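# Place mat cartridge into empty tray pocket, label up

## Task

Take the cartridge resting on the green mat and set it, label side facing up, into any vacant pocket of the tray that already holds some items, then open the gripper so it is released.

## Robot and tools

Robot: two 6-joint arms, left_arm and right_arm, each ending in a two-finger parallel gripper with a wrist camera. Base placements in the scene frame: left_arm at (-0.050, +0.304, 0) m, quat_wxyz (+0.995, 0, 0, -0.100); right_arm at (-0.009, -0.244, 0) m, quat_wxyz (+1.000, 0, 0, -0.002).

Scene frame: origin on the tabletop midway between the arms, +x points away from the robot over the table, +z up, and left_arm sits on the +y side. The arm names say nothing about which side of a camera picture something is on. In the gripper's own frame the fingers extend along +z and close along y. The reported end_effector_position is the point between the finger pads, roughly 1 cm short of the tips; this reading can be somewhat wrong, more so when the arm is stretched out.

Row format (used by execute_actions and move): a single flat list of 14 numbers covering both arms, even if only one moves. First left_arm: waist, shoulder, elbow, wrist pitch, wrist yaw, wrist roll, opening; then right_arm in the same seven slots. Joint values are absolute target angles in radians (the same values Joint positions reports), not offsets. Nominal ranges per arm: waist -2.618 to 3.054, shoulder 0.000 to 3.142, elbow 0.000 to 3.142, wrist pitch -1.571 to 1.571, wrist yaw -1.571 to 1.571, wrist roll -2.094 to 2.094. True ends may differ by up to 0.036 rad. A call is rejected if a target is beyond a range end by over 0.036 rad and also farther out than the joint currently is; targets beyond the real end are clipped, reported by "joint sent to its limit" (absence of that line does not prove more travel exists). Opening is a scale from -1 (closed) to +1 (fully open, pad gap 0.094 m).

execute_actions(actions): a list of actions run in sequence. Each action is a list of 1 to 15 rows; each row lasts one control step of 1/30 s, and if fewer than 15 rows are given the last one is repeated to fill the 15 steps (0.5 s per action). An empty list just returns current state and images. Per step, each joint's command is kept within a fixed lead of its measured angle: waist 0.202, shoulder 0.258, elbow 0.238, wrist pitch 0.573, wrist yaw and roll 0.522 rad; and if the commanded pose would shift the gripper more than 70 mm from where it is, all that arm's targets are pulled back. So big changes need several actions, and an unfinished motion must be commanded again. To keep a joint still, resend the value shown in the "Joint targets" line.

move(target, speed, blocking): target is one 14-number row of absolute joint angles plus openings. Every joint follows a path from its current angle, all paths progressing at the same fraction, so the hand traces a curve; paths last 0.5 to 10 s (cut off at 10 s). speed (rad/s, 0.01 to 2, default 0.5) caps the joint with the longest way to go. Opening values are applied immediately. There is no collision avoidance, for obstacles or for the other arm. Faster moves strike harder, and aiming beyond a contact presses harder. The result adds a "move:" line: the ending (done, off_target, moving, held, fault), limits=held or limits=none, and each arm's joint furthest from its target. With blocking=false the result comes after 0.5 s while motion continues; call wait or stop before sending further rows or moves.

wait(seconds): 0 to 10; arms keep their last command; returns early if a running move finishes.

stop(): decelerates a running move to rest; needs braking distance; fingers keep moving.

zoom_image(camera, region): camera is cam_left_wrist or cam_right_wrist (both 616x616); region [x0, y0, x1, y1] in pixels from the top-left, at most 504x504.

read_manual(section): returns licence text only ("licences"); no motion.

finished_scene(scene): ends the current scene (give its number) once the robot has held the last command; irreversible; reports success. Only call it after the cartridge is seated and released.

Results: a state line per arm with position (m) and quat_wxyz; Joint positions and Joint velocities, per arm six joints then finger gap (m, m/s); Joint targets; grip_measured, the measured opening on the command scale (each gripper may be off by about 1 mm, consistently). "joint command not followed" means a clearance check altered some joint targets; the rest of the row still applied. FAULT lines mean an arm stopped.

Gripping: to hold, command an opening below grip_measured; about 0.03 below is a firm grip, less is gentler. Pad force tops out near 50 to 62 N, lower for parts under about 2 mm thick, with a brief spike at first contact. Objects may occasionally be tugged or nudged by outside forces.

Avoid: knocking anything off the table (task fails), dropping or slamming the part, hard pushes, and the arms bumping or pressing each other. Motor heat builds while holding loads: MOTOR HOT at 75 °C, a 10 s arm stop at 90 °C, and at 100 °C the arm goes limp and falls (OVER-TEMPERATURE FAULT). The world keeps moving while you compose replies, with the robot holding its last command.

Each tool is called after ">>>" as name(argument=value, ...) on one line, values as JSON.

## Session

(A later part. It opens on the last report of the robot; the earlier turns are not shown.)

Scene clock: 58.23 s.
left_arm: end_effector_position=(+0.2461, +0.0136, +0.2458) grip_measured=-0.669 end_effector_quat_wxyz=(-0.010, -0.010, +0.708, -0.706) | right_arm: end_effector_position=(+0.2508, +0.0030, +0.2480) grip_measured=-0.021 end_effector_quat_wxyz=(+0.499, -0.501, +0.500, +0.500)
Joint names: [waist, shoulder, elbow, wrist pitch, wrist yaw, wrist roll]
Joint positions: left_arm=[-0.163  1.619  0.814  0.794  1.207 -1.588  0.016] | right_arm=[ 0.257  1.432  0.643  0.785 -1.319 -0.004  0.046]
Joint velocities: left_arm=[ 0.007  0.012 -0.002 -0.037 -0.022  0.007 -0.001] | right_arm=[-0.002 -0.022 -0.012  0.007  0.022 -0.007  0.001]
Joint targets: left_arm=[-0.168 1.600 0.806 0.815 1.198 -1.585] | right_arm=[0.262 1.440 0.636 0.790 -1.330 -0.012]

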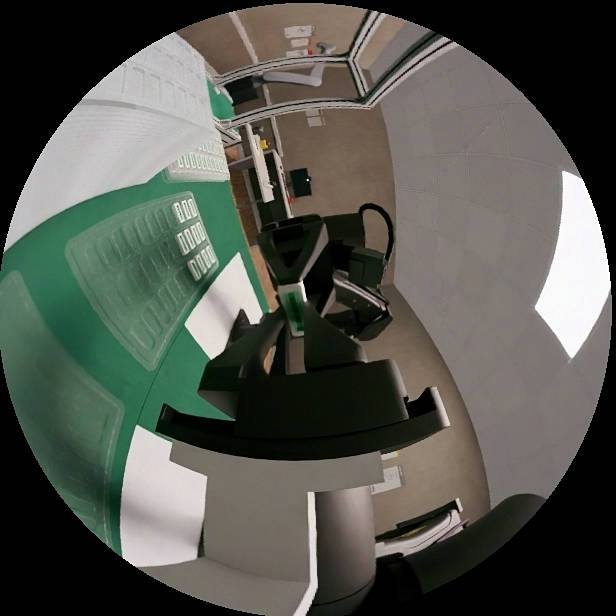

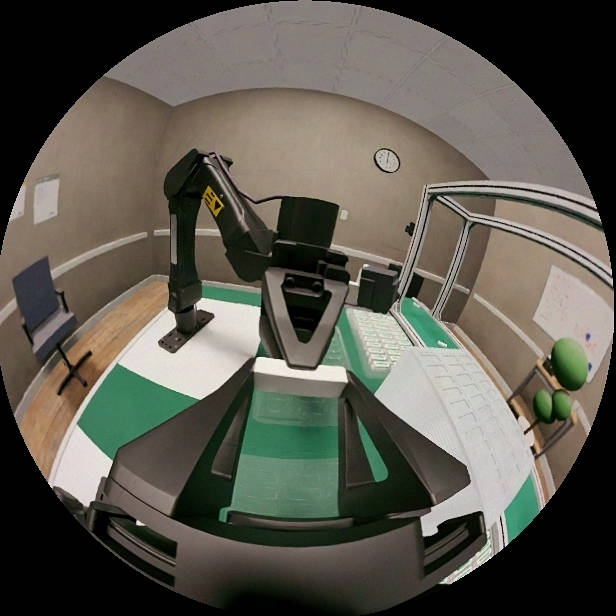

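>>> execute_actions(actions=[[[-0.168,1.6,0.806,0.815,1.198,-1.585,-0.703,0.262,1.44,0.636,0.79,-1.33,-0.012,-0.02],[-0.168,1.6,0.806,0.815,1.198,-1.585,-0.703,0.262,1.44,0.636,0.79,-1.33,-0.012,0.05],[-0.168,1.6,0.806,0.815,1.198,-1.585,-0.703,0.262,1.44,0.636,0.79,-1.33,-0.012,0.6],[-0.168,1.6,0.806,0.815,1.198,-1.585,-0.703,0.262,1.44,0.636,0.79,-1.33,-0.012,0.6],[-0.168,1.6,0.806,0.815,1.198,-1.585,-0.703,0.262,1.44,0.636,0.79,-1.33,-0.012,0.6],[-0.168,1.6,0.806,0.815,1.198,-1.585,-0.703,0.25,1.44,0.636,0.79,-1.34,-0.012,0.6],[-0.168,1.6,0.806,0.815,1.198,-1.585,-0.703,0.24,1.44,0.636,0.79,-1.35,-0.012,0.6],[-0.168,1.6,0.806,0.815,1.198,-1.585,-0.703,0.225,1.44,0.636,0.79,-1.365,-0.012,0.6],[-0.168,1.6,0.806,0.815,1.198,-1.585,-0.703,0.205,1.44,0.636,0.79,-1.385,-0.012,0.6],[-0.168,1.6,0.806,0.815,1.198,-1.585,-0.703,0.185,1.44,0.636,0.79,-1.405,-0.012,0.6],[-0.168,1.6,0.806,0.815,1.198,-1.585,-0.703,0.165,1.44,0.636,0.79,-1.425,-0.012,0.6],[-0.168,1.6,0.806,0.815,1.198,-1.585,-0.703,0.145,1.44,0.636,0.79,-1.445,-0.012,0.6],[-0.168,1.6,0.806,0.815,1.198,-1.585,-0.703,0.13,1.44,0.636,0.79,-1.46,-0.012,0.6],[-0.168,1.6,0.806,0.815,1.198,-1.585,-0.703,0.12,1.44,0.636,0.79,-1.47,-0.012,0.6]]])

>>> move(target=[-0.168,1.6,0.806,0.815,1.198,-1.585,-0.703,-0.45,1.44,0.636,0.79,-1.54,-0.012,0.6], speed=1.0)

>>> move(target=[-0.71,2.115,1.715,-1.133,-0.01,-0.9,-0.703,-0.55,1.44,0.636,0.79,-1.54,-0.012,0.6], speed=1.1)

>>> zoom_image(camera="cam_left_wrist", region=[200, 190, 420, 360])

Scene clock: 70.70 s.
left_arm: end_effector_position=(+0.2461, +0.0136, +0.2458) grip_measured=-0.669 end_effector_quat_wxyz=(-0.010, -0.010, +0.708, -0.706) | right_arm: end_effector_position=(+0.2623, -0.0293, +0.2481) grip_measured=+0.598 end_effector_quat_wxyz=(+0.507, -0.494, +0.507, +0.493)
Joint names: [waist, shoulder, elbow, wrist pitch, wrist yaw, wrist roll]
Joint positions: left_arm=[-0.163  1.619  0.814  0.794  1.207 -1.588  0.016] | right_arm=[ 0.134  1.432  0.643  0.785 -1.413 -0.004  0.075]
Joint velocities: left_arm=[ 0.002 -0.002 -0.007 -0.007 -0.022  0.022  0.001] | right_arm=[-0.359  0.002 -0.012 -0.11  -0.3   -0.051 -0.   ]
Joint targets: left_arm=[-0.168 1.600 0.806 0.815 1.198 -1.585] | right_arm=[0.120 1.440 0.636 0.790 -1.470 -0.012]

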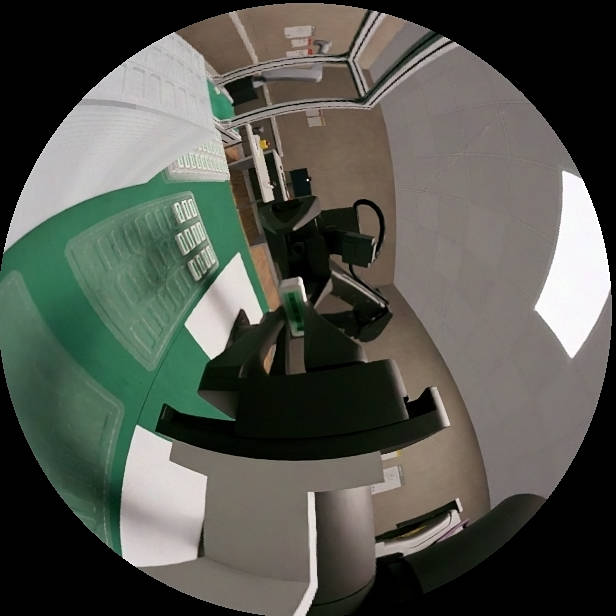

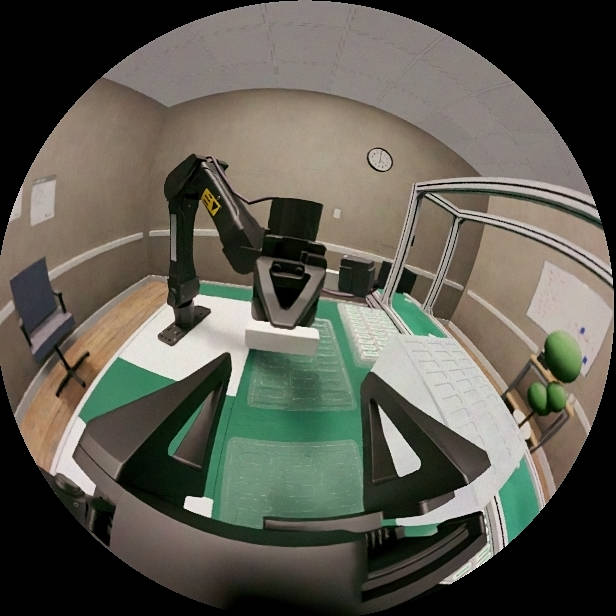

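Scene clock: 72.03 s.
left_arm: end_effector_position=(+0.2461, +0.0137, +0.2445) grip_measured=-0.669 end_effector_quat_wxyz=(-0.014, -0.014, +0.710, -0.704) | right_arm: end_effector_position=(+0.3179, -0.2028, +0.2482) grip_measured=+0.598 end_effector_quat_wxyz=(+0.607, -0.363, +0.607, +0.363)
Joint names: [waist, shoulder, elbow, wrist pitch, wrist yaw, wrist roll]
Joint positions: left_arm=[-0.163  1.619  0.814  0.785  1.207 -1.59   0.016] | right_arm=[-0.447  1.432  0.643  0.785 -1.528 -0.004  0.075]
Joint velocities: left_arm=[-0.007 -0.007 -0.007 -0.051 -0.037  0.037 -0.   ] | right_arm=[-0.012 -0.002 -0.027  0.007  0.007 -0.051  0.   ]
Joint targets: left_arm=[-0.168 1.600 0.806 0.815 1.198 -1.585] | right_arm=[-0.450 1.440 0.636 0.790 -1.540 -0.012]
move: off_target (left_arm); limits=none; left_arm: farthest joint: the wrist pitch, 0.030 radians from its target (0.021 radians at the start); right_arm: farthest joint: the wrist yaw, 0.012 radians from its target (0.127 radians at the start)

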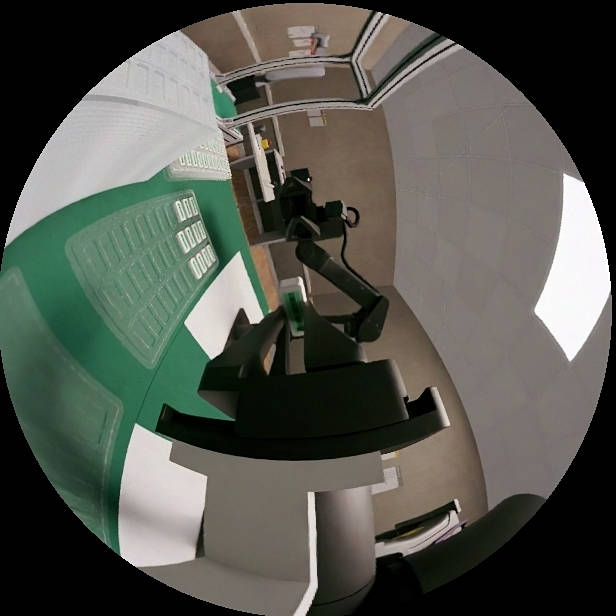

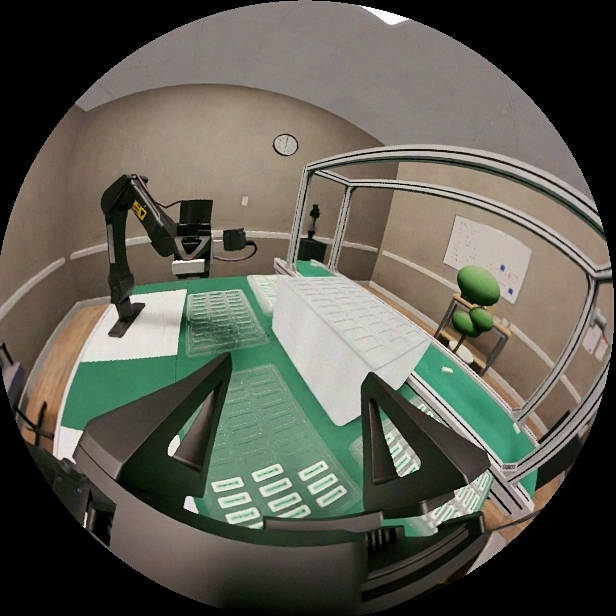

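Scene clock: 74.67 s.
left_arm: end_effector_position=(+0.1981, -0.0160, +0.0448) grip_measured=-0.669 end_effector_quat_wxyz=(-0.003, +0.001, +1.000, -0.002) | right_arm: end_effector_position=(+0.3203, -0.2340, +0.2482) grip_measured=+0.598 end_effector_quat_wxyz=(+0.623, -0.334, +0.623, +0.334)
Joint names: [waist, shoulder, elbow, wrist pitch, wrist yaw, wrist roll]
Joint positions: left_arm=[-0.709  2.119  1.676 -1.128  0.008 -0.908  0.016] | right_arm=[-0.542  1.432  0.643  0.785 -1.528 -0.004  0.075]
Joint velocities: left_arm=[-0.027  0.002  0.002  0.007 -0.037  0.037  0.001] | right_arm=[ 0.012 -0.022  0.002 -0.051 -0.007 -0.007 -0.   ]
Joint targets: left_arm=[-0.710 2.115 1.715 -1.133 -0.010 -0.900] | right_arm=[-0.550 1.440 0.636 0.790 -1.540 -0.012]
move: off_target (left_arm); limits=none; left_arm: farthest joint: the elbow, 0.039 radians from its target (0.901 radians at the start); right_arm: farthest joint: the wrist yaw, 0.012 radians from its target (0.012 radians at the start)

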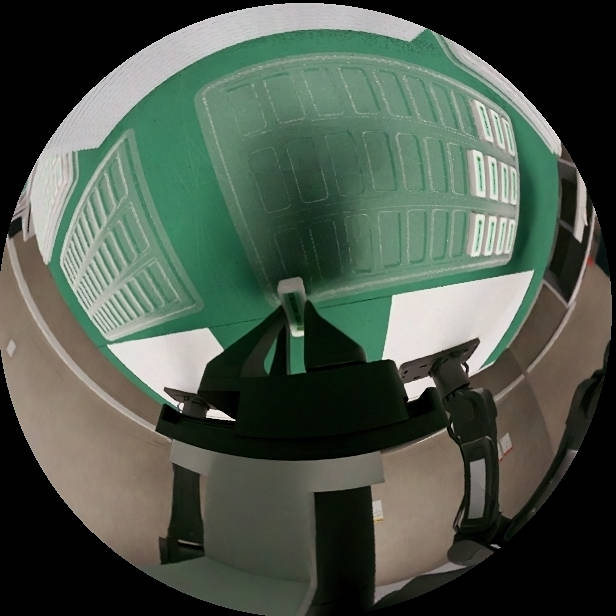

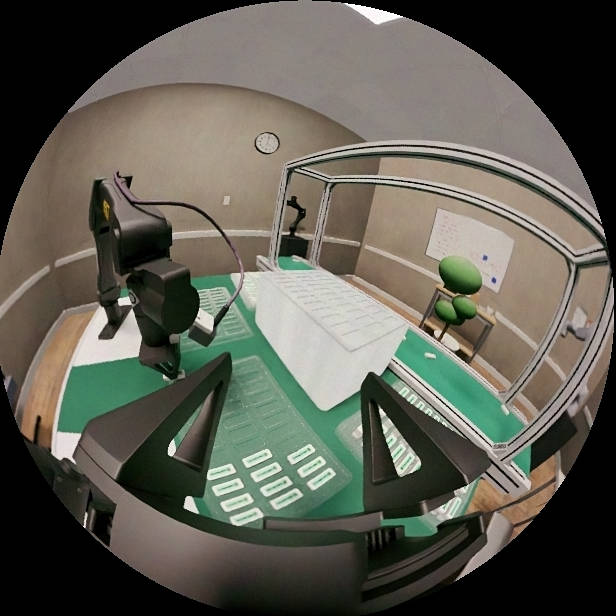

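Region (200, 190, 420, 360) of cam_left_wrist's 616x616 image, scaled by 2.291, with more detail than that image has; it fills the top 389 rows of this view, and the rest is white.

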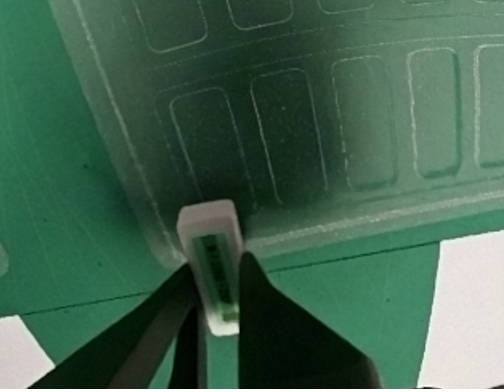

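>>> move(target=[-0.662,2.199,1.788,-1.1,-0.0,-0.905,-0.703,-0.55,1.44,0.636,0.79,-1.54,-0.012,0.6], speed=0.25)

>>> zoom_image(camera="cam_left_wrist", region=[220, 230, 380, 350])

Scene clock: 80.03 s.
left_arm: end_effector_position=(+0.2246, -0.0195, +0.0297) grip_measured=-0.669 end_effector_quat_wxyz=(-0.001, -0.021, +1.000, -0.004) | right_arm: end_effector_position=(+0.3202, -0.2340, +0.2482) grip_measured=+0.598 end_effector_quat_wxyz=(+0.623, -0.334, +0.623, +0.334)
Joint names: [waist, shoulder, elbow, wrist pitch, wrist yaw, wrist roll]
Joint positions: left_arm=[-0.665  2.204  1.752 -1.113  0.007 -0.908  0.016] | right_arm=[-0.542  1.432  0.643  0.785 -1.529 -0.004  0.075]
Joint velocities: left_arm=[ 0.007  0.022 -0.007 -0.022 -0.037 -0.022  0.   ] | right_arm=[-0.012 -0.007  0.002 -0.037 -0.007  0.022  0.   ]
Joint targets: left_arm=[-0.662 2.199 1.788 -1.100 0.000 -0.905] | right_arm=[-0.550 1.440 0.636 0.790 -1.540 -0.012]
move: off_target (left_arm); limits=none; left_arm: farthest joint: the elbow, 0.036 radians from its target (0.111 radians at the start); right_arm: farthest joint: the wrist yaw, 0.011 radians from its target (0.011 radians at the start)

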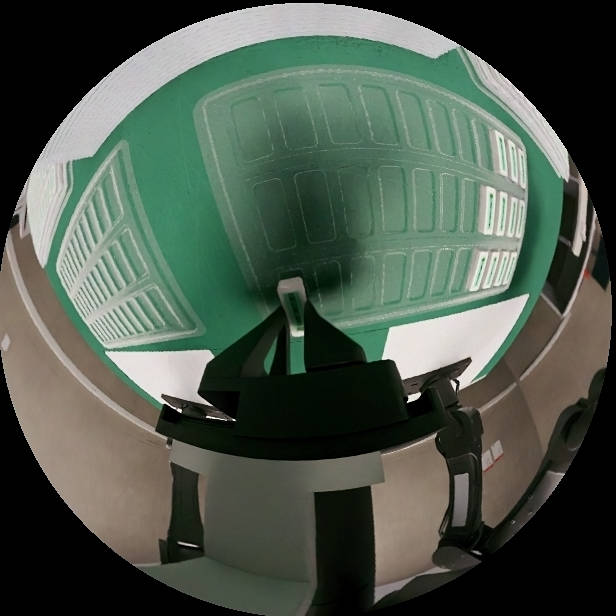

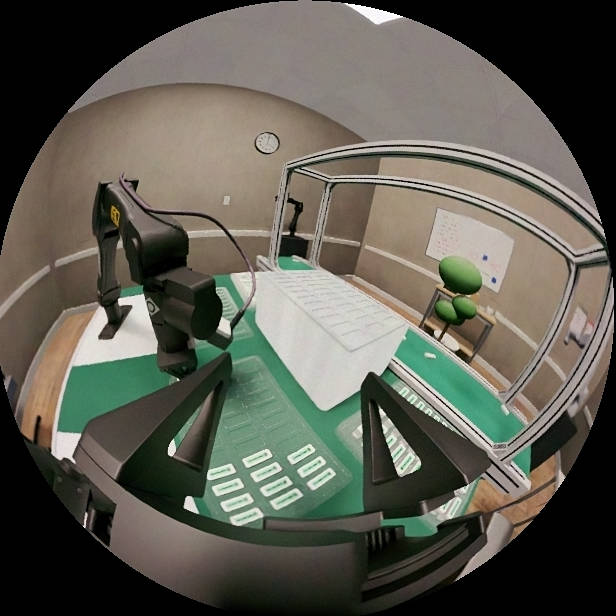

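Region (220, 230, 380, 350) of cam_left_wrist's 616x616 image, scaled by 3.150, with more detail than that image has; it fills the top 378 rows of this view, and the rest is white.

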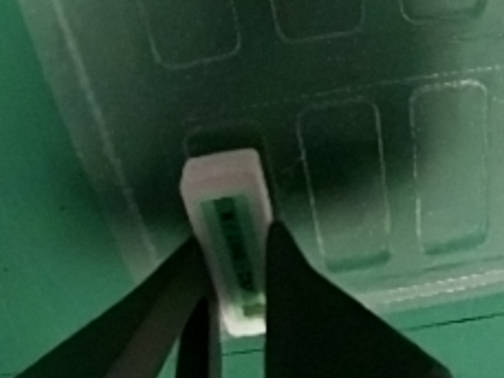

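>>> move(target=[-0.662,2.22,1.77,-1.088,-0.009,-0.905,-0.703,-0.55,1.44,0.636,0.79,-1.54,-0.012,0.6], speed=0.1)

>>> zoom_image(camera="cam_left_wrist", region=[240, 250, 360, 350])

Scene clock: 83.70 s.
left_arm: end_effector_position=(+0.2248, -0.0198, +0.0207) grip_measured=-0.669 end_effector_quat_wxyz=(-0.005, -0.021, +1.000, +0.001) | right_arm: end_effector_position=(+0.3202, -0.2340, +0.2482) grip_measured=+0.598 end_effector_quat_wxyz=(+0.623, -0.334, +0.623, +0.334)
Joint names: [waist, shoulder, elbow, wrist pitch, wrist yaw, wrist roll]
Joint positions: left_arm=[-0.665  2.227  1.752 -1.103  0.007 -0.908  0.016] | right_arm=[-0.542  1.432  0.643  0.785 -1.529 -0.004  0.075]
Joint velocities: left_arm=[ 0.002  0.012  0.007  0.007 -0.022 -0.037 -0.   ] | right_arm=[ 0.007 -0.022 -0.002  0.007  0.022 -0.037 -0.   ]
Joint targets: left_arm=[-0.662 2.220 1.770 -1.088 -0.009 -0.905] | right_arm=[-0.550 1.440 0.636 0.790 -1.540 -0.012]
move: done; limits=none; left_arm: farthest joint: the elbow, 0.018 radians from its target (0.018 radians at the start); right_arm: farthest joint: the wrist yaw, 0.011 radians from its target (0.011 radians at the start)

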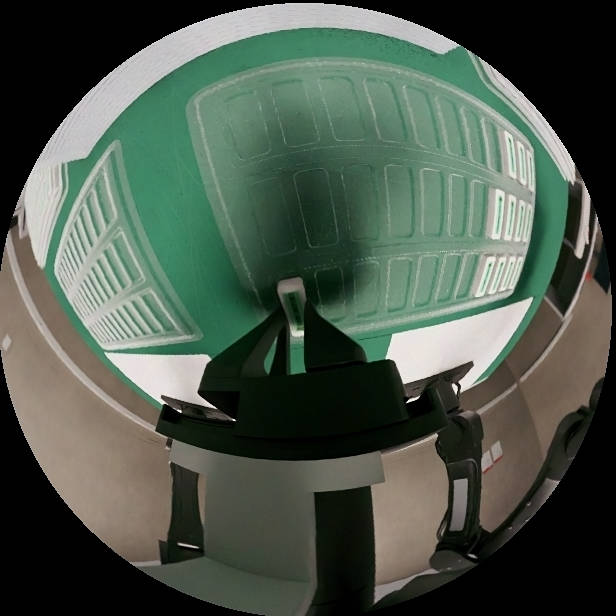

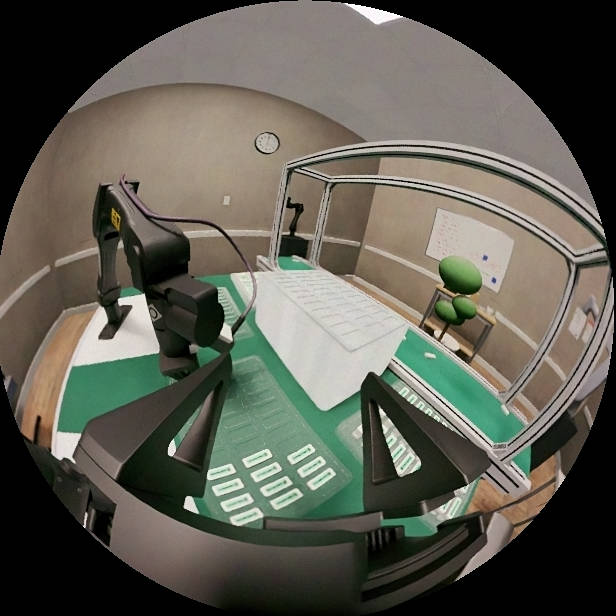

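Region (240, 250, 360, 350) of cam_left_wrist's 616x616 image, scaled by 4.200, with more detail than that image has.

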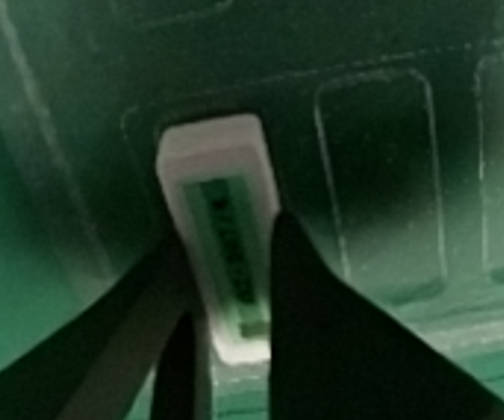

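>>> execute_actions(actions=[[[-0.662,2.224,1.77,-1.082,-0.012,-0.905,-0.703,-0.55,1.44,0.636,0.79,-1.54,-0.012,0.6],[-0.662,2.226,1.77,-1.082,-0.012,-0.905,-0.703,-0.55,1.44,0.636,0.79,-1.54,-0.012,0.6],[-0.662,2.229,1.77,-1.082,-0.012,-0.905,-0.703,-0.55,1.44,0.636,0.79,-1.54,-0.012,0.6],[-0.662,2.232,1.77,-1.081,-0.012,-0.905,-0.703,-0.55,1.44,0.636,0.79,-1.54,-0.012,0.6],[-0.662,2.234,1.77,-1.08,-0.012,-0.905,-0.703,-0.55,1.44,0.636,0.79,-1.54,-0.012,0.6],[-0.662,2.236,1.77,-1.079,-0.012,-0.905,-0.703,-0.55,1.44,0.636,0.79,-1.54,-0.012,0.6],[-0.662,2.238,1.77,-1.078,-0.012,-0.905,-0.703,-0.55,1.44,0.636,0.79,-1.54,-0.012,0.6],[-0.662,2.24,1.77,-1.078,-0.012,-0.905,-0.703,-0.55,1.44,0.636,0.79,-1.54,-0.012,0.6]]])

>>> wait(seconds=0.3)

>>> zoom_image(camera="cam_left_wrist", region=[240, 250, 360, 350])

Scene clock: 89.90 s.
left_arm: end_effector_position=(+0.2257, -0.0203, +0.0168) grip_measured=-0.669 end_effector_quat_wxyz=(-0.005, -0.021, +1.000, +0.002) | right_arm: end_effector_position=(+0.3202, -0.2340, +0.2482) grip_measured=+0.598 end_effector_quat_wxyz=(+0.623, -0.334, +0.623, +0.334)
Joint names: [waist, shoulder, elbow, wrist pitch, wrist yaw, wrist roll]
Joint positions: left_arm=[-0.665  2.236  1.752 -1.096  0.006 -0.908  0.016] | right_arm=[-0.542  1.432  0.643  0.785 -1.529 -0.004  0.075]
Joint velocities: left_arm=[-0.022  0.017  0.002 -0.007  0.022 -0.066 -0.001] | right_arm=[ 0.007  0.007 -0.012 -0.066  0.007 -0.022 -0.002]
Joint targets: left_arm=[-0.662 2.240 1.770 -1.078 -0.012 -0.905] | right_arm=[-0.550 1.440 0.636 0.790 -1.540 -0.012]

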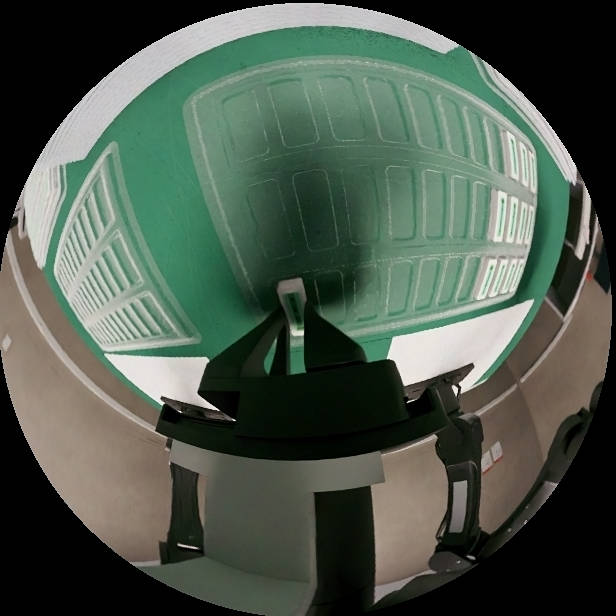

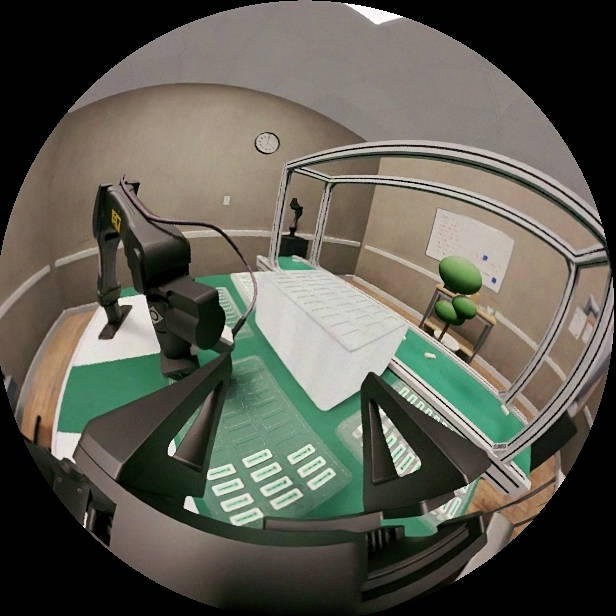

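Scene clock: 90.20 s.
left_arm: end_effector_position=(+0.2257, -0.0203, +0.0168) grip_measured=-0.669 end_effector_quat_wxyz=(-0.005, -0.021, +1.000, +0.002) | right_arm: end_effector_position=(+0.3202, -0.2340, +0.2482) grip_measured=+0.598 end_effector_quat_wxyz=(+0.623, -0.334, +0.623, +0.334)
Joint names: [waist, shoulder, elbow, wrist pitch, wrist yaw, wrist roll]
Joint positions: left_arm=[-0.665  2.236  1.752 -1.096  0.006 -0.908  0.016] | right_arm=[-0.542  1.432  0.643  0.785 -1.529 -0.004  0.075]
Joint velocities: left_arm=[ 0.027  0.007 -0.022 -0.037 -0.007 -0.022 -0.001] | right_arm=[ 0.002  0.007 -0.017 -0.022 -0.081 -0.007 -0.   ]
Joint targets: left_arm=[-0.662 2.240 1.770 -1.078 -0.012 -0.905] | right_arm=[-0.550 1.440 0.636 0.790 -1.540 -0.012]
wait: 0.30 s; at rest by 0.17 s

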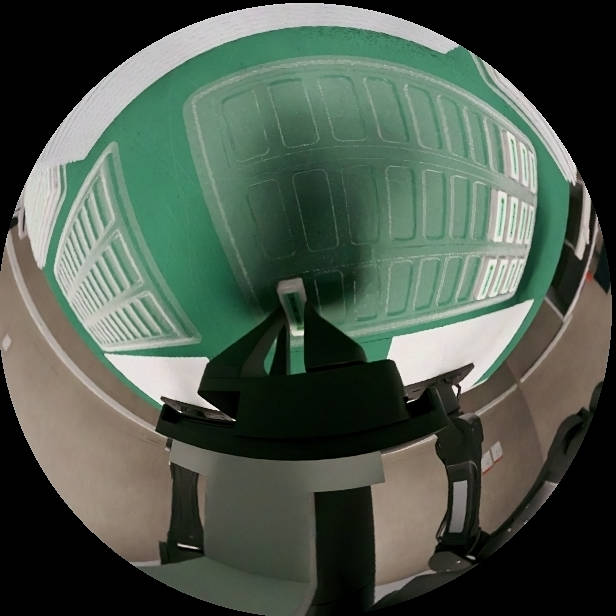

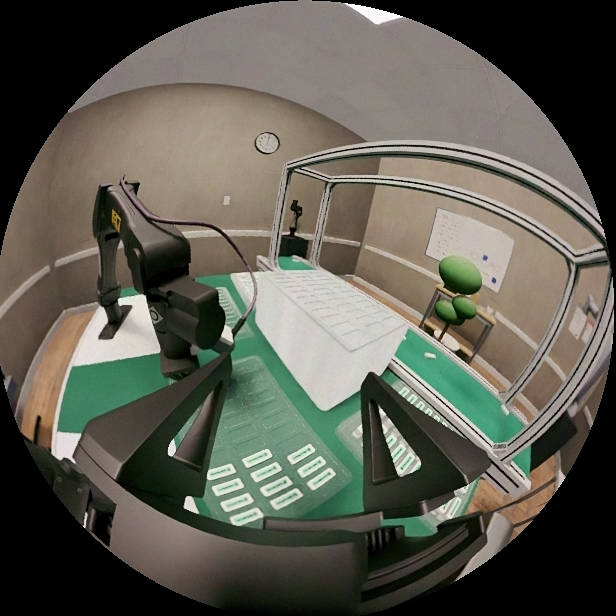

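Region (240, 250, 360, 350) of cam_left_wrist's 616x616 image, scaled by 4.200, with more detail than that image has.

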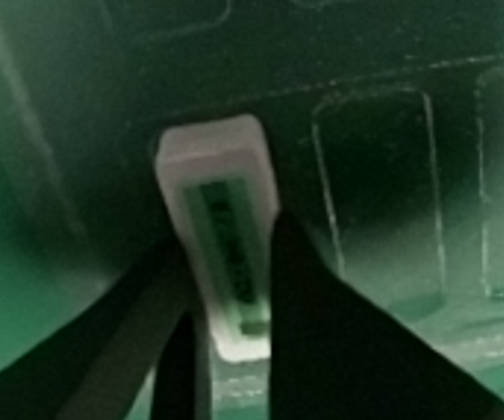

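>>> execute_actions(actions=[[[-0.662,2.232,1.77,-1.095,0.0,-0.905,-0.703,-0.55,1.44,0.636,0.79,-1.54,-0.012,0.6],[-0.662,2.232,1.77,-1.106,0.0,-0.905,-0.703,-0.55,1.44,0.636,0.79,-1.54,-0.012,0.6]]])

>>> zoom_image(camera="cam_left_wrist", region=[240, 250, 360, 350])

Scene clock: 94.80 s.
left_arm: end_effector_position=(+0.2256, -0.0202, +0.0168) grip_measured=-0.669 end_effector_quat_wxyz=(-0.005, -0.021, +1.000, +0.002) | right_arm: end_effector_position=(+0.3202, -0.2340, +0.2482) grip_measured=+0.598 end_effector_quat_wxyz=(+0.623, -0.334, +0.623, +0.334)
Joint names: [waist, shoulder, elbow, wrist pitch, wrist yaw, wrist roll]
Joint positions: left_arm=[-0.665  2.236  1.752 -1.096  0.006 -0.908  0.016] | right_arm=[-0.542  1.432  0.643  0.785 -1.529 -0.004  0.075]
Joint velocities: left_arm=[-0.017 -0.012 -0.002 -0.066 -0.007 -0.037 -0.   ] | right_arm=[ 0.017 -0.012 -0.017 -0.007 -0.007  0.007 -0.002]
Joint targets: left_arm=[-0.662 2.232 1.770 -1.106 -0.000 -0.905] | right_arm=[-0.550 1.440 0.636 0.790 -1.540 -0.012]

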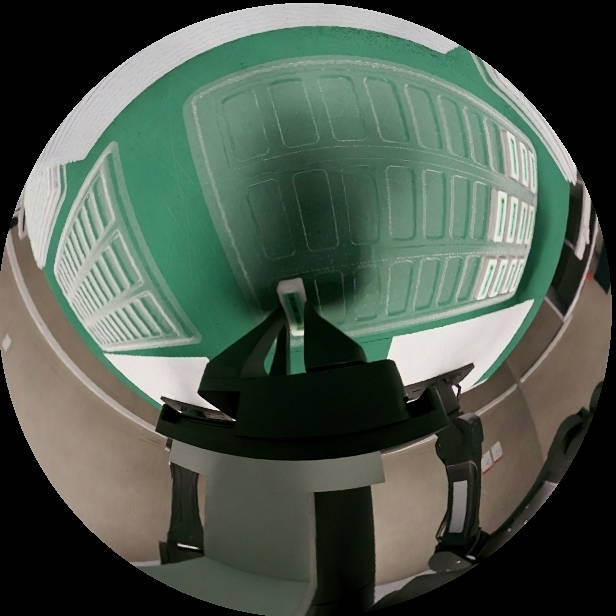

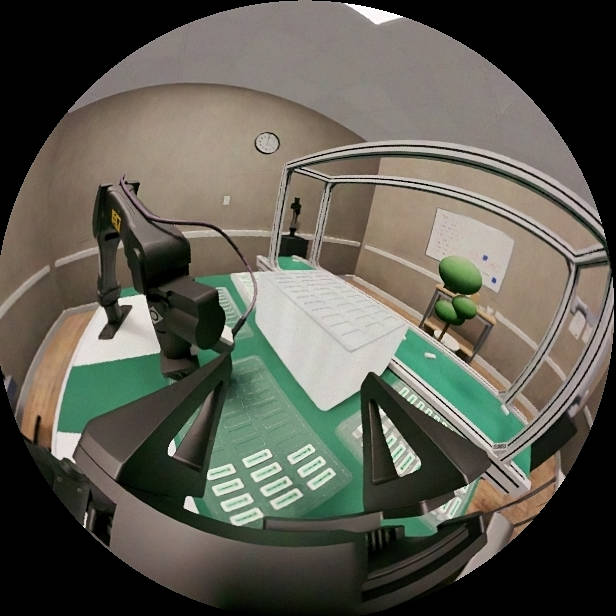

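Region (240, 250, 360, 350) of cam_left_wrist's 616x616 image, scaled by 4.200, with more detail than that image has.

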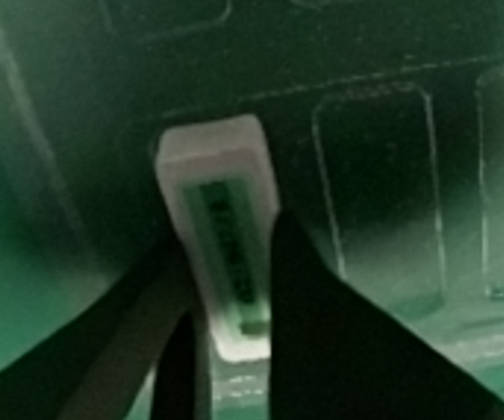

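>>> execute_actions(actions=[[[-0.662,2.215,1.77,-1.106,0.0,-0.905,-0.703,-0.55,1.44,0.636,0.79,-1.54,-0.012,0.6],[-0.662,2.205,1.77,-1.106,0.0,-0.905,-0.703,-0.55,1.44,0.636,0.79,-1.54,-0.012,0.6],[-0.662,2.194,1.77,-1.108,0.0,-0.905,-0.703,-0.55,1.44,0.636,0.79,-1.54,-0.012,0.6]]])

>>> zoom_image(camera="cam_left_wrist", region=[240, 250, 360, 350])

Scene clock: 98.33 s.
left_arm: end_effector_position=(+0.2249, -0.0193, +0.0192) grip_measured=-0.669 end_effector_quat_wxyz=(-0.006, -0.021, +1.000, +0.003) | right_arm: end_effector_position=(+0.3202, -0.2340, +0.2482) grip_measured=+0.598 end_effector_quat_wxyz=(+0.623, -0.334, +0.623, +0.334)
Joint names: [waist, shoulder, elbow, wrist pitch, wrist yaw, wrist roll]
Joint positions: left_arm=[-0.665  2.23   1.752 -1.103  0.006 -0.908  0.016] | right_arm=[-0.542  1.432  0.643  0.785 -1.529 -0.004  0.075]
Joint velocities: left_arm=[-0.002 -0.017  0.007  0.022 -0.081  0.022 -0.   ] | right_arm=[-0.002  0.002  0.012 -0.051  0.051  0.022  0.   ]
Joint targets: left_arm=[-0.662 2.194 1.770 -1.108 0.000 -0.905] | right_arm=[-0.550 1.440 0.636 0.790 -1.540 -0.012]

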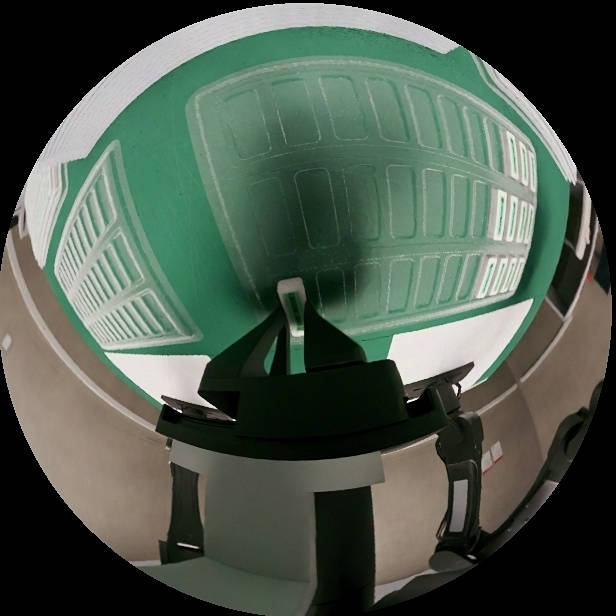

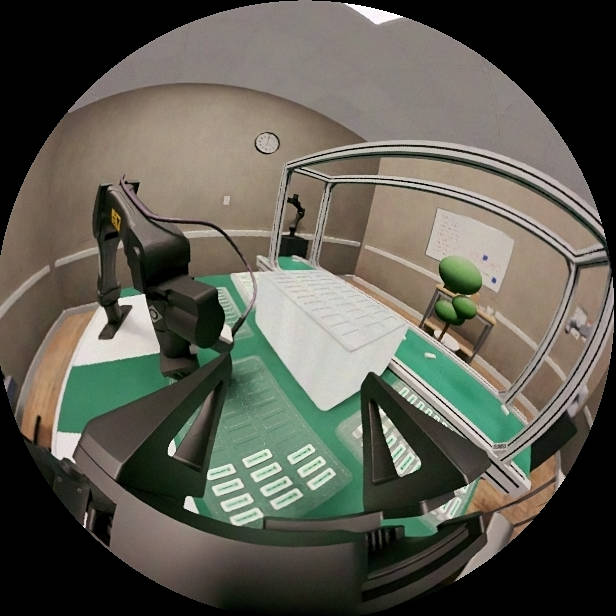

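Region (240, 250, 360, 350) of cam_left_wrist's 616x616 image, scaled by 4.200, with more detail than that image has.

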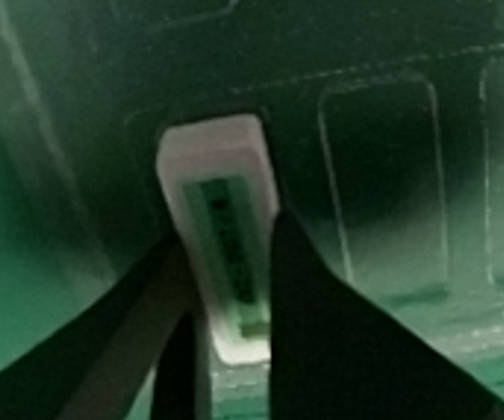

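>>> move(target=[-0.662,2.245,1.77,-1.085,0.0,-0.905,-0.703,-0.55,1.44,0.636,0.79,-1.54,-0.012,0.6], speed=0.05)

>>> zoom_image(camera="cam_left_wrist", region=[240, 250, 360, 350])

Scene clock: 103.67 s.
left_arm: end_effector_position=(+0.2241, -0.0184, +0.0142) grip_measured=-0.669 end_effector_quat_wxyz=(-0.009, -0.021, +1.000, +0.007) | right_arm: end_effector_position=(+0.3202, -0.2340, +0.2482) grip_measured=+0.598 end_effector_quat_wxyz=(+0.623, -0.334, +0.623, +0.334)
Joint names: [waist, shoulder, elbow, wrist pitch, wrist yaw, wrist roll]
Joint positions: left_arm=[-0.665  2.243  1.752 -1.103  0.006 -0.908  0.016] | right_arm=[-0.542  1.432  0.643  0.785 -1.529 -0.004  0.075]
Joint velocities: left_arm=[-0.002  0.007 -0.012 -0.081 -0.022 -0.037 -0.   ] | right_arm=[ 0.002 -0.002 -0.002  0.022 -0.007 -0.037  0.   ]
Joint targets: left_arm=[-0.662 2.245 1.770 -1.085 -0.000 -0.905] | right_arm=[-0.550 1.440 0.636 0.790 -1.540 -0.012]
move: done; limits=none; left_arm: farthest joint: the elbow, 0.018 radians from its target (0.018 radians at the start); right_arm: farthest joint: the wrist yaw, 0.011 radians from its target (0.011 radians at the start)

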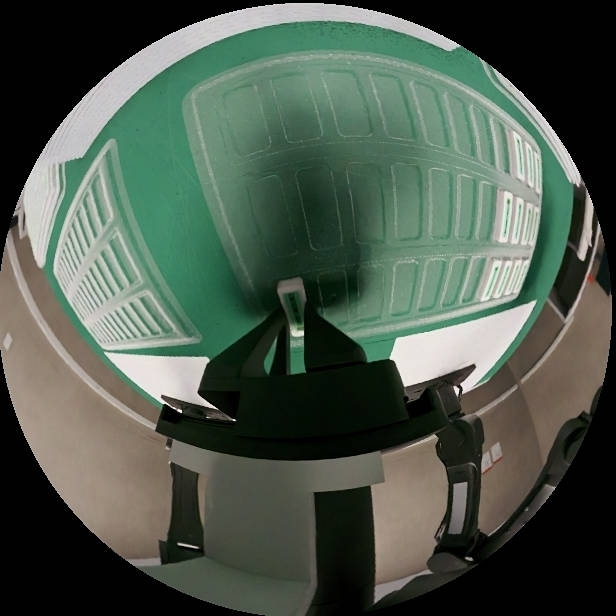

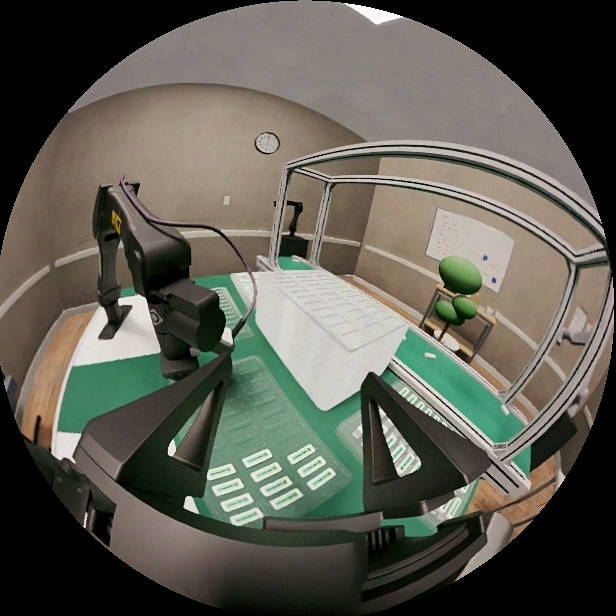

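Region (240, 250, 360, 350) of cam_left_wrist's 616x616 image, scaled by 4.200, with more detail than that image has.

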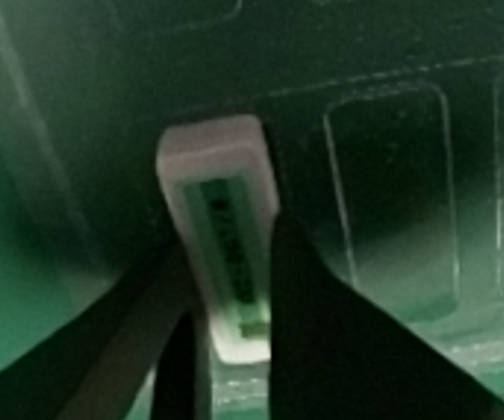

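Went deeper, into the pocket. Release and lift.

>>> execute_actions(actions=[[[-0.662,2.235,1.77,-1.095,0.0,-0.905,-0.67,-0.55,1.44,0.636,0.79,-1.54,-0.012,0.6],[-0.662,2.23,1.77,-1.095,0.0,-0.905,-0.65,-0.55,1.44,0.636,0.79,-1.54,-0.012,0.6],[-0.662,2.225,1.77,-1.095,0.0,-0.905,-0.62,-0.55,1.44,0.636,0.79,-1.54,-0.012,0.6],[-0.662,2.22,1.77,-1.095,0.0,-0.905,-0.58,-0.55,1.44,0.636,0.79,-1.54,-0.012,0.6],[-0.662,2.22,1.77,-1.095,0.0,-0.905,-0.53,-0.55,1.44,0.636,0.79,-1.54,-0.012,0.6]]])

>>> move(target=[-0.662,2.09,1.77,-1.15,0.0,-0.905,-0.45,-0.55,1.44,0.636,0.79,-1.54,-0.012,0.6], speed=0.4)

>>> zoom_image(camera="cam_left_wrist", region=[230, 220, 390, 340])

Scene clock: 107.60 s.
left_arm: end_effector_position=(+0.2240, -0.0192, +0.0142) grip_measured=-0.534 end_effector_quat_wxyz=(-0.010, -0.021, +1.000, +0.006) | right_arm: end_effector_position=(+0.3202, -0.2340, +0.2482) grip_measured=+0.598 end_effector_quat_wxyz=(+0.623, -0.334, +0.623, +0.334)
Joint names: [waist, shoulder, elbow, wrist pitch, wrist yaw, wrist roll]
Joint positions: left_arm=[-0.665  2.243  1.752 -1.101  0.009 -0.908  0.022] | right_arm=[-0.542  1.432  0.643  0.785 -1.529 -0.004  0.075]
Joint velocities: left_arm=[-0.012 -0.027 -0.007  0.007  0.022 -0.037 -0.   ] | right_arm=[-0.007 -0.017 -0.012  0.022  0.081 -0.007 -0.001]
Joint targets: left_arm=[-0.662 2.220 1.770 -1.095 0.000 -0.905] | right_arm=[-0.550 1.440 0.636 0.790 -1.540 -0.012]

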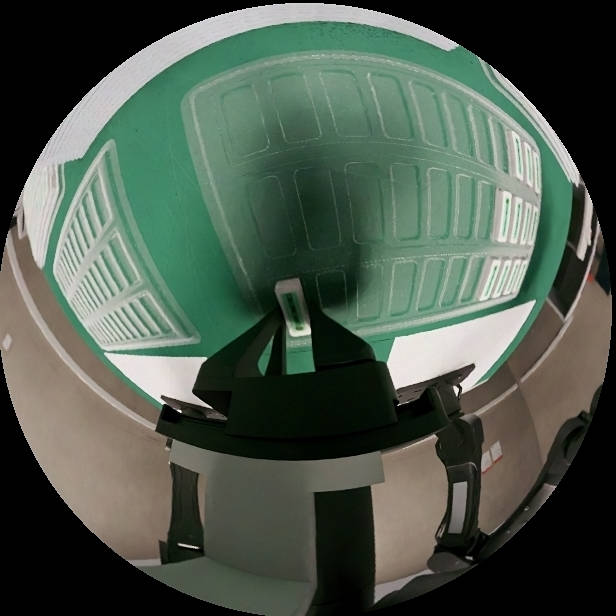

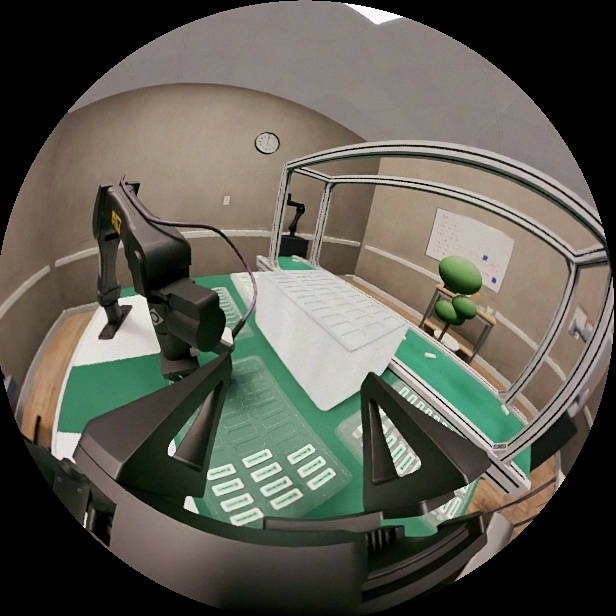

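Scene clock: 108.67 s.
left_arm: end_effector_position=(+0.2225, -0.0189, +0.0671) grip_measured=-0.453 end_effector_quat_wxyz=(+0.015, -0.020, +0.999, -0.029) | right_arm: end_effector_position=(+0.3202, -0.2340, +0.2482) grip_measured=+0.598 end_effector_quat_wxyz=(+0.623, -0.334, +0.623, +0.334)
Joint names: [waist, shoulder, elbow, wrist pitch, wrist yaw, wrist roll]
Joint positions: left_arm=[-0.665  2.111  1.752 -1.147  0.014 -0.908  0.026] | right_arm=[-0.542  1.432  0.643  0.785 -1.529 -0.004  0.075]
Joint velocities: left_arm=[ 0.022 -0.012  0.002 -0.037  0.051 -0.007 -0.001] | right_arm=[-0.007  0.002  0.002 -0.037 -0.066 -0.037 -0.001]
Joint targets: left_arm=[-0.662 2.090 1.770 -1.150 -0.000 -0.905] | right_arm=[-0.550 1.440 0.636 0.790 -1.540 -0.012]
move: off_target (left_arm); limits=none; left_arm: farthest joint: the shoulder, 0.021 radians from its target (0.153 radians at the start); right_arm: farthest joint: the wrist yaw, 0.011 radians from its target (0.011 radians at the start)

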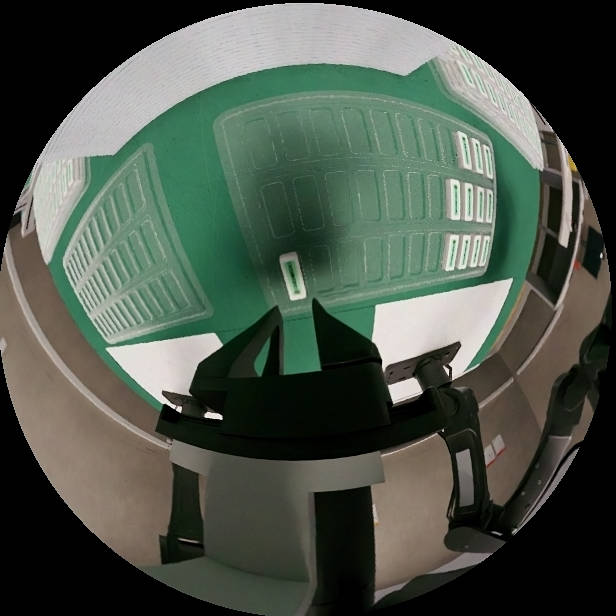

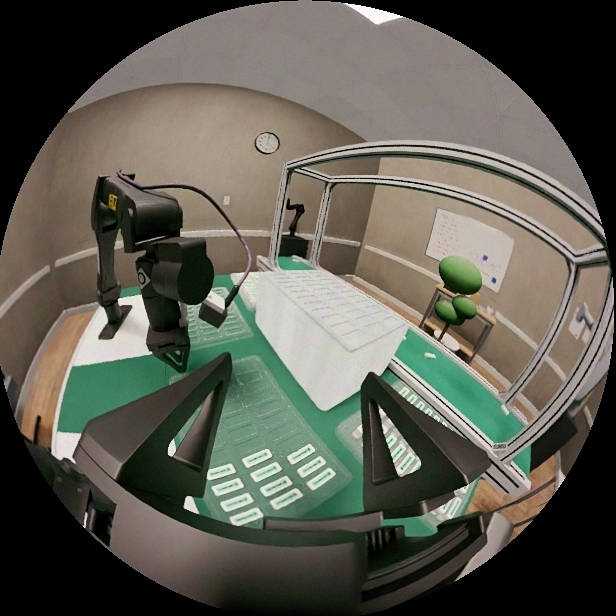

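Region (230, 220, 390, 340) of cam_left_wrist's 616x616 image, scaled by 3.150, with more detail than that image has; it fills the top 378 rows of this view, and the rest is white.

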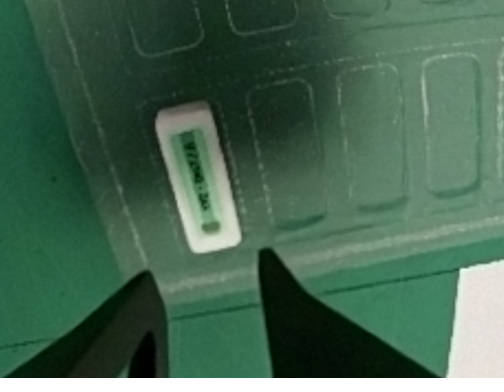

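>>> execute_actions(actions=[[[-0.662,2.09,1.77,-1.15,0.0,-0.905,-0.45,-0.55,1.44,0.636,0.79,-1.54,-0.012,-0.8]]])

>>> zoom_image(camera="cam_right_wrist", region=[150, 345, 250, 425])

Scene clock: 114.10 s.
left_arm: end_effector_position=(+0.2224, -0.0188, +0.0671) grip_measured=-0.453 end_effector_quat_wxyz=(+0.015, -0.020, +0.999, -0.029) | right_arm: end_effector_position=(+0.3202, -0.2340, +0.2482) grip_measured=-0.798 end_effector_quat_wxyz=(+0.623, -0.334, +0.623, +0.334)
Joint names: [waist, shoulder, elbow, wrist pitch, wrist yaw, wrist roll]
Joint positions: left_arm=[-0.665  2.111  1.752 -1.148  0.014 -0.908  0.026] | right_arm=[-0.542  1.432  0.643  0.785 -1.529 -0.005  0.009]
Joint velocities: left_arm=[ 0.002 -0.032  0.007 -0.007  0.037  0.022 -0.001] | right_arm=[-0.017 -0.002 -0.017 -0.051 -0.007 -0.007 -0.001]
Joint targets: left_arm=[-0.662 2.090 1.770 -1.150 -0.000 -0.905] | right_arm=[-0.550 1.440 0.636 0.790 -1.540 -0.012]

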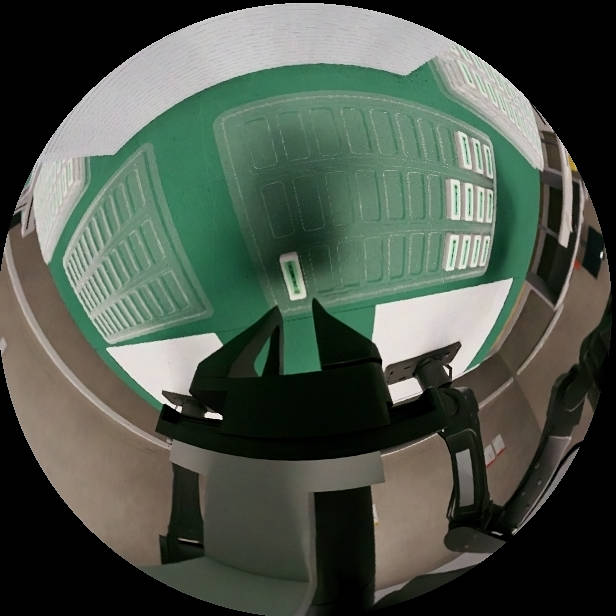

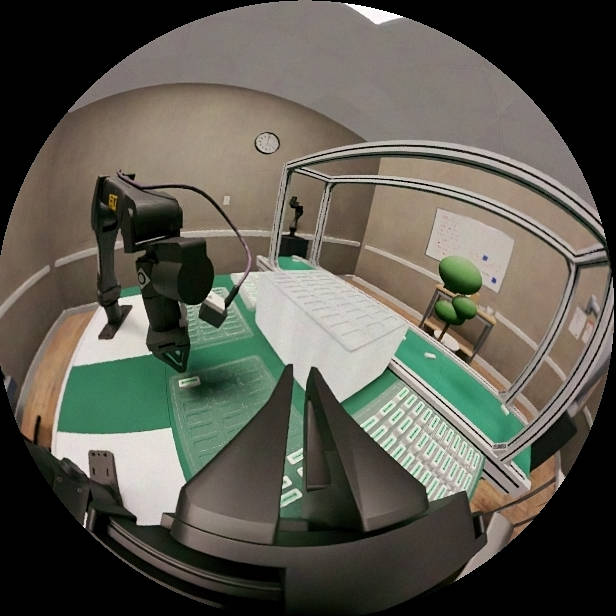

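Region (150, 345, 250, 425) of cam_right_wrist's 616x616 image, scaled by 5.040, with more detail than that image has; it fills the top 403 rows of this view, and the rest is white.

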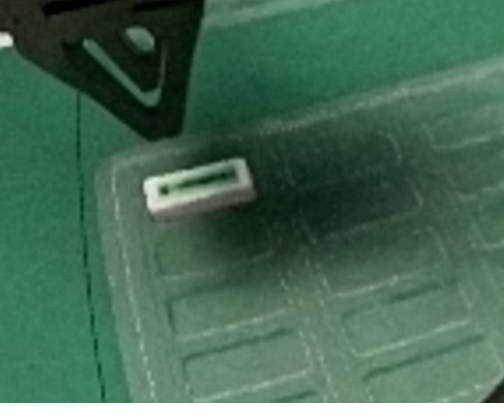

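>>> finished_scene(scene=2)

The scene is finished: the task was done.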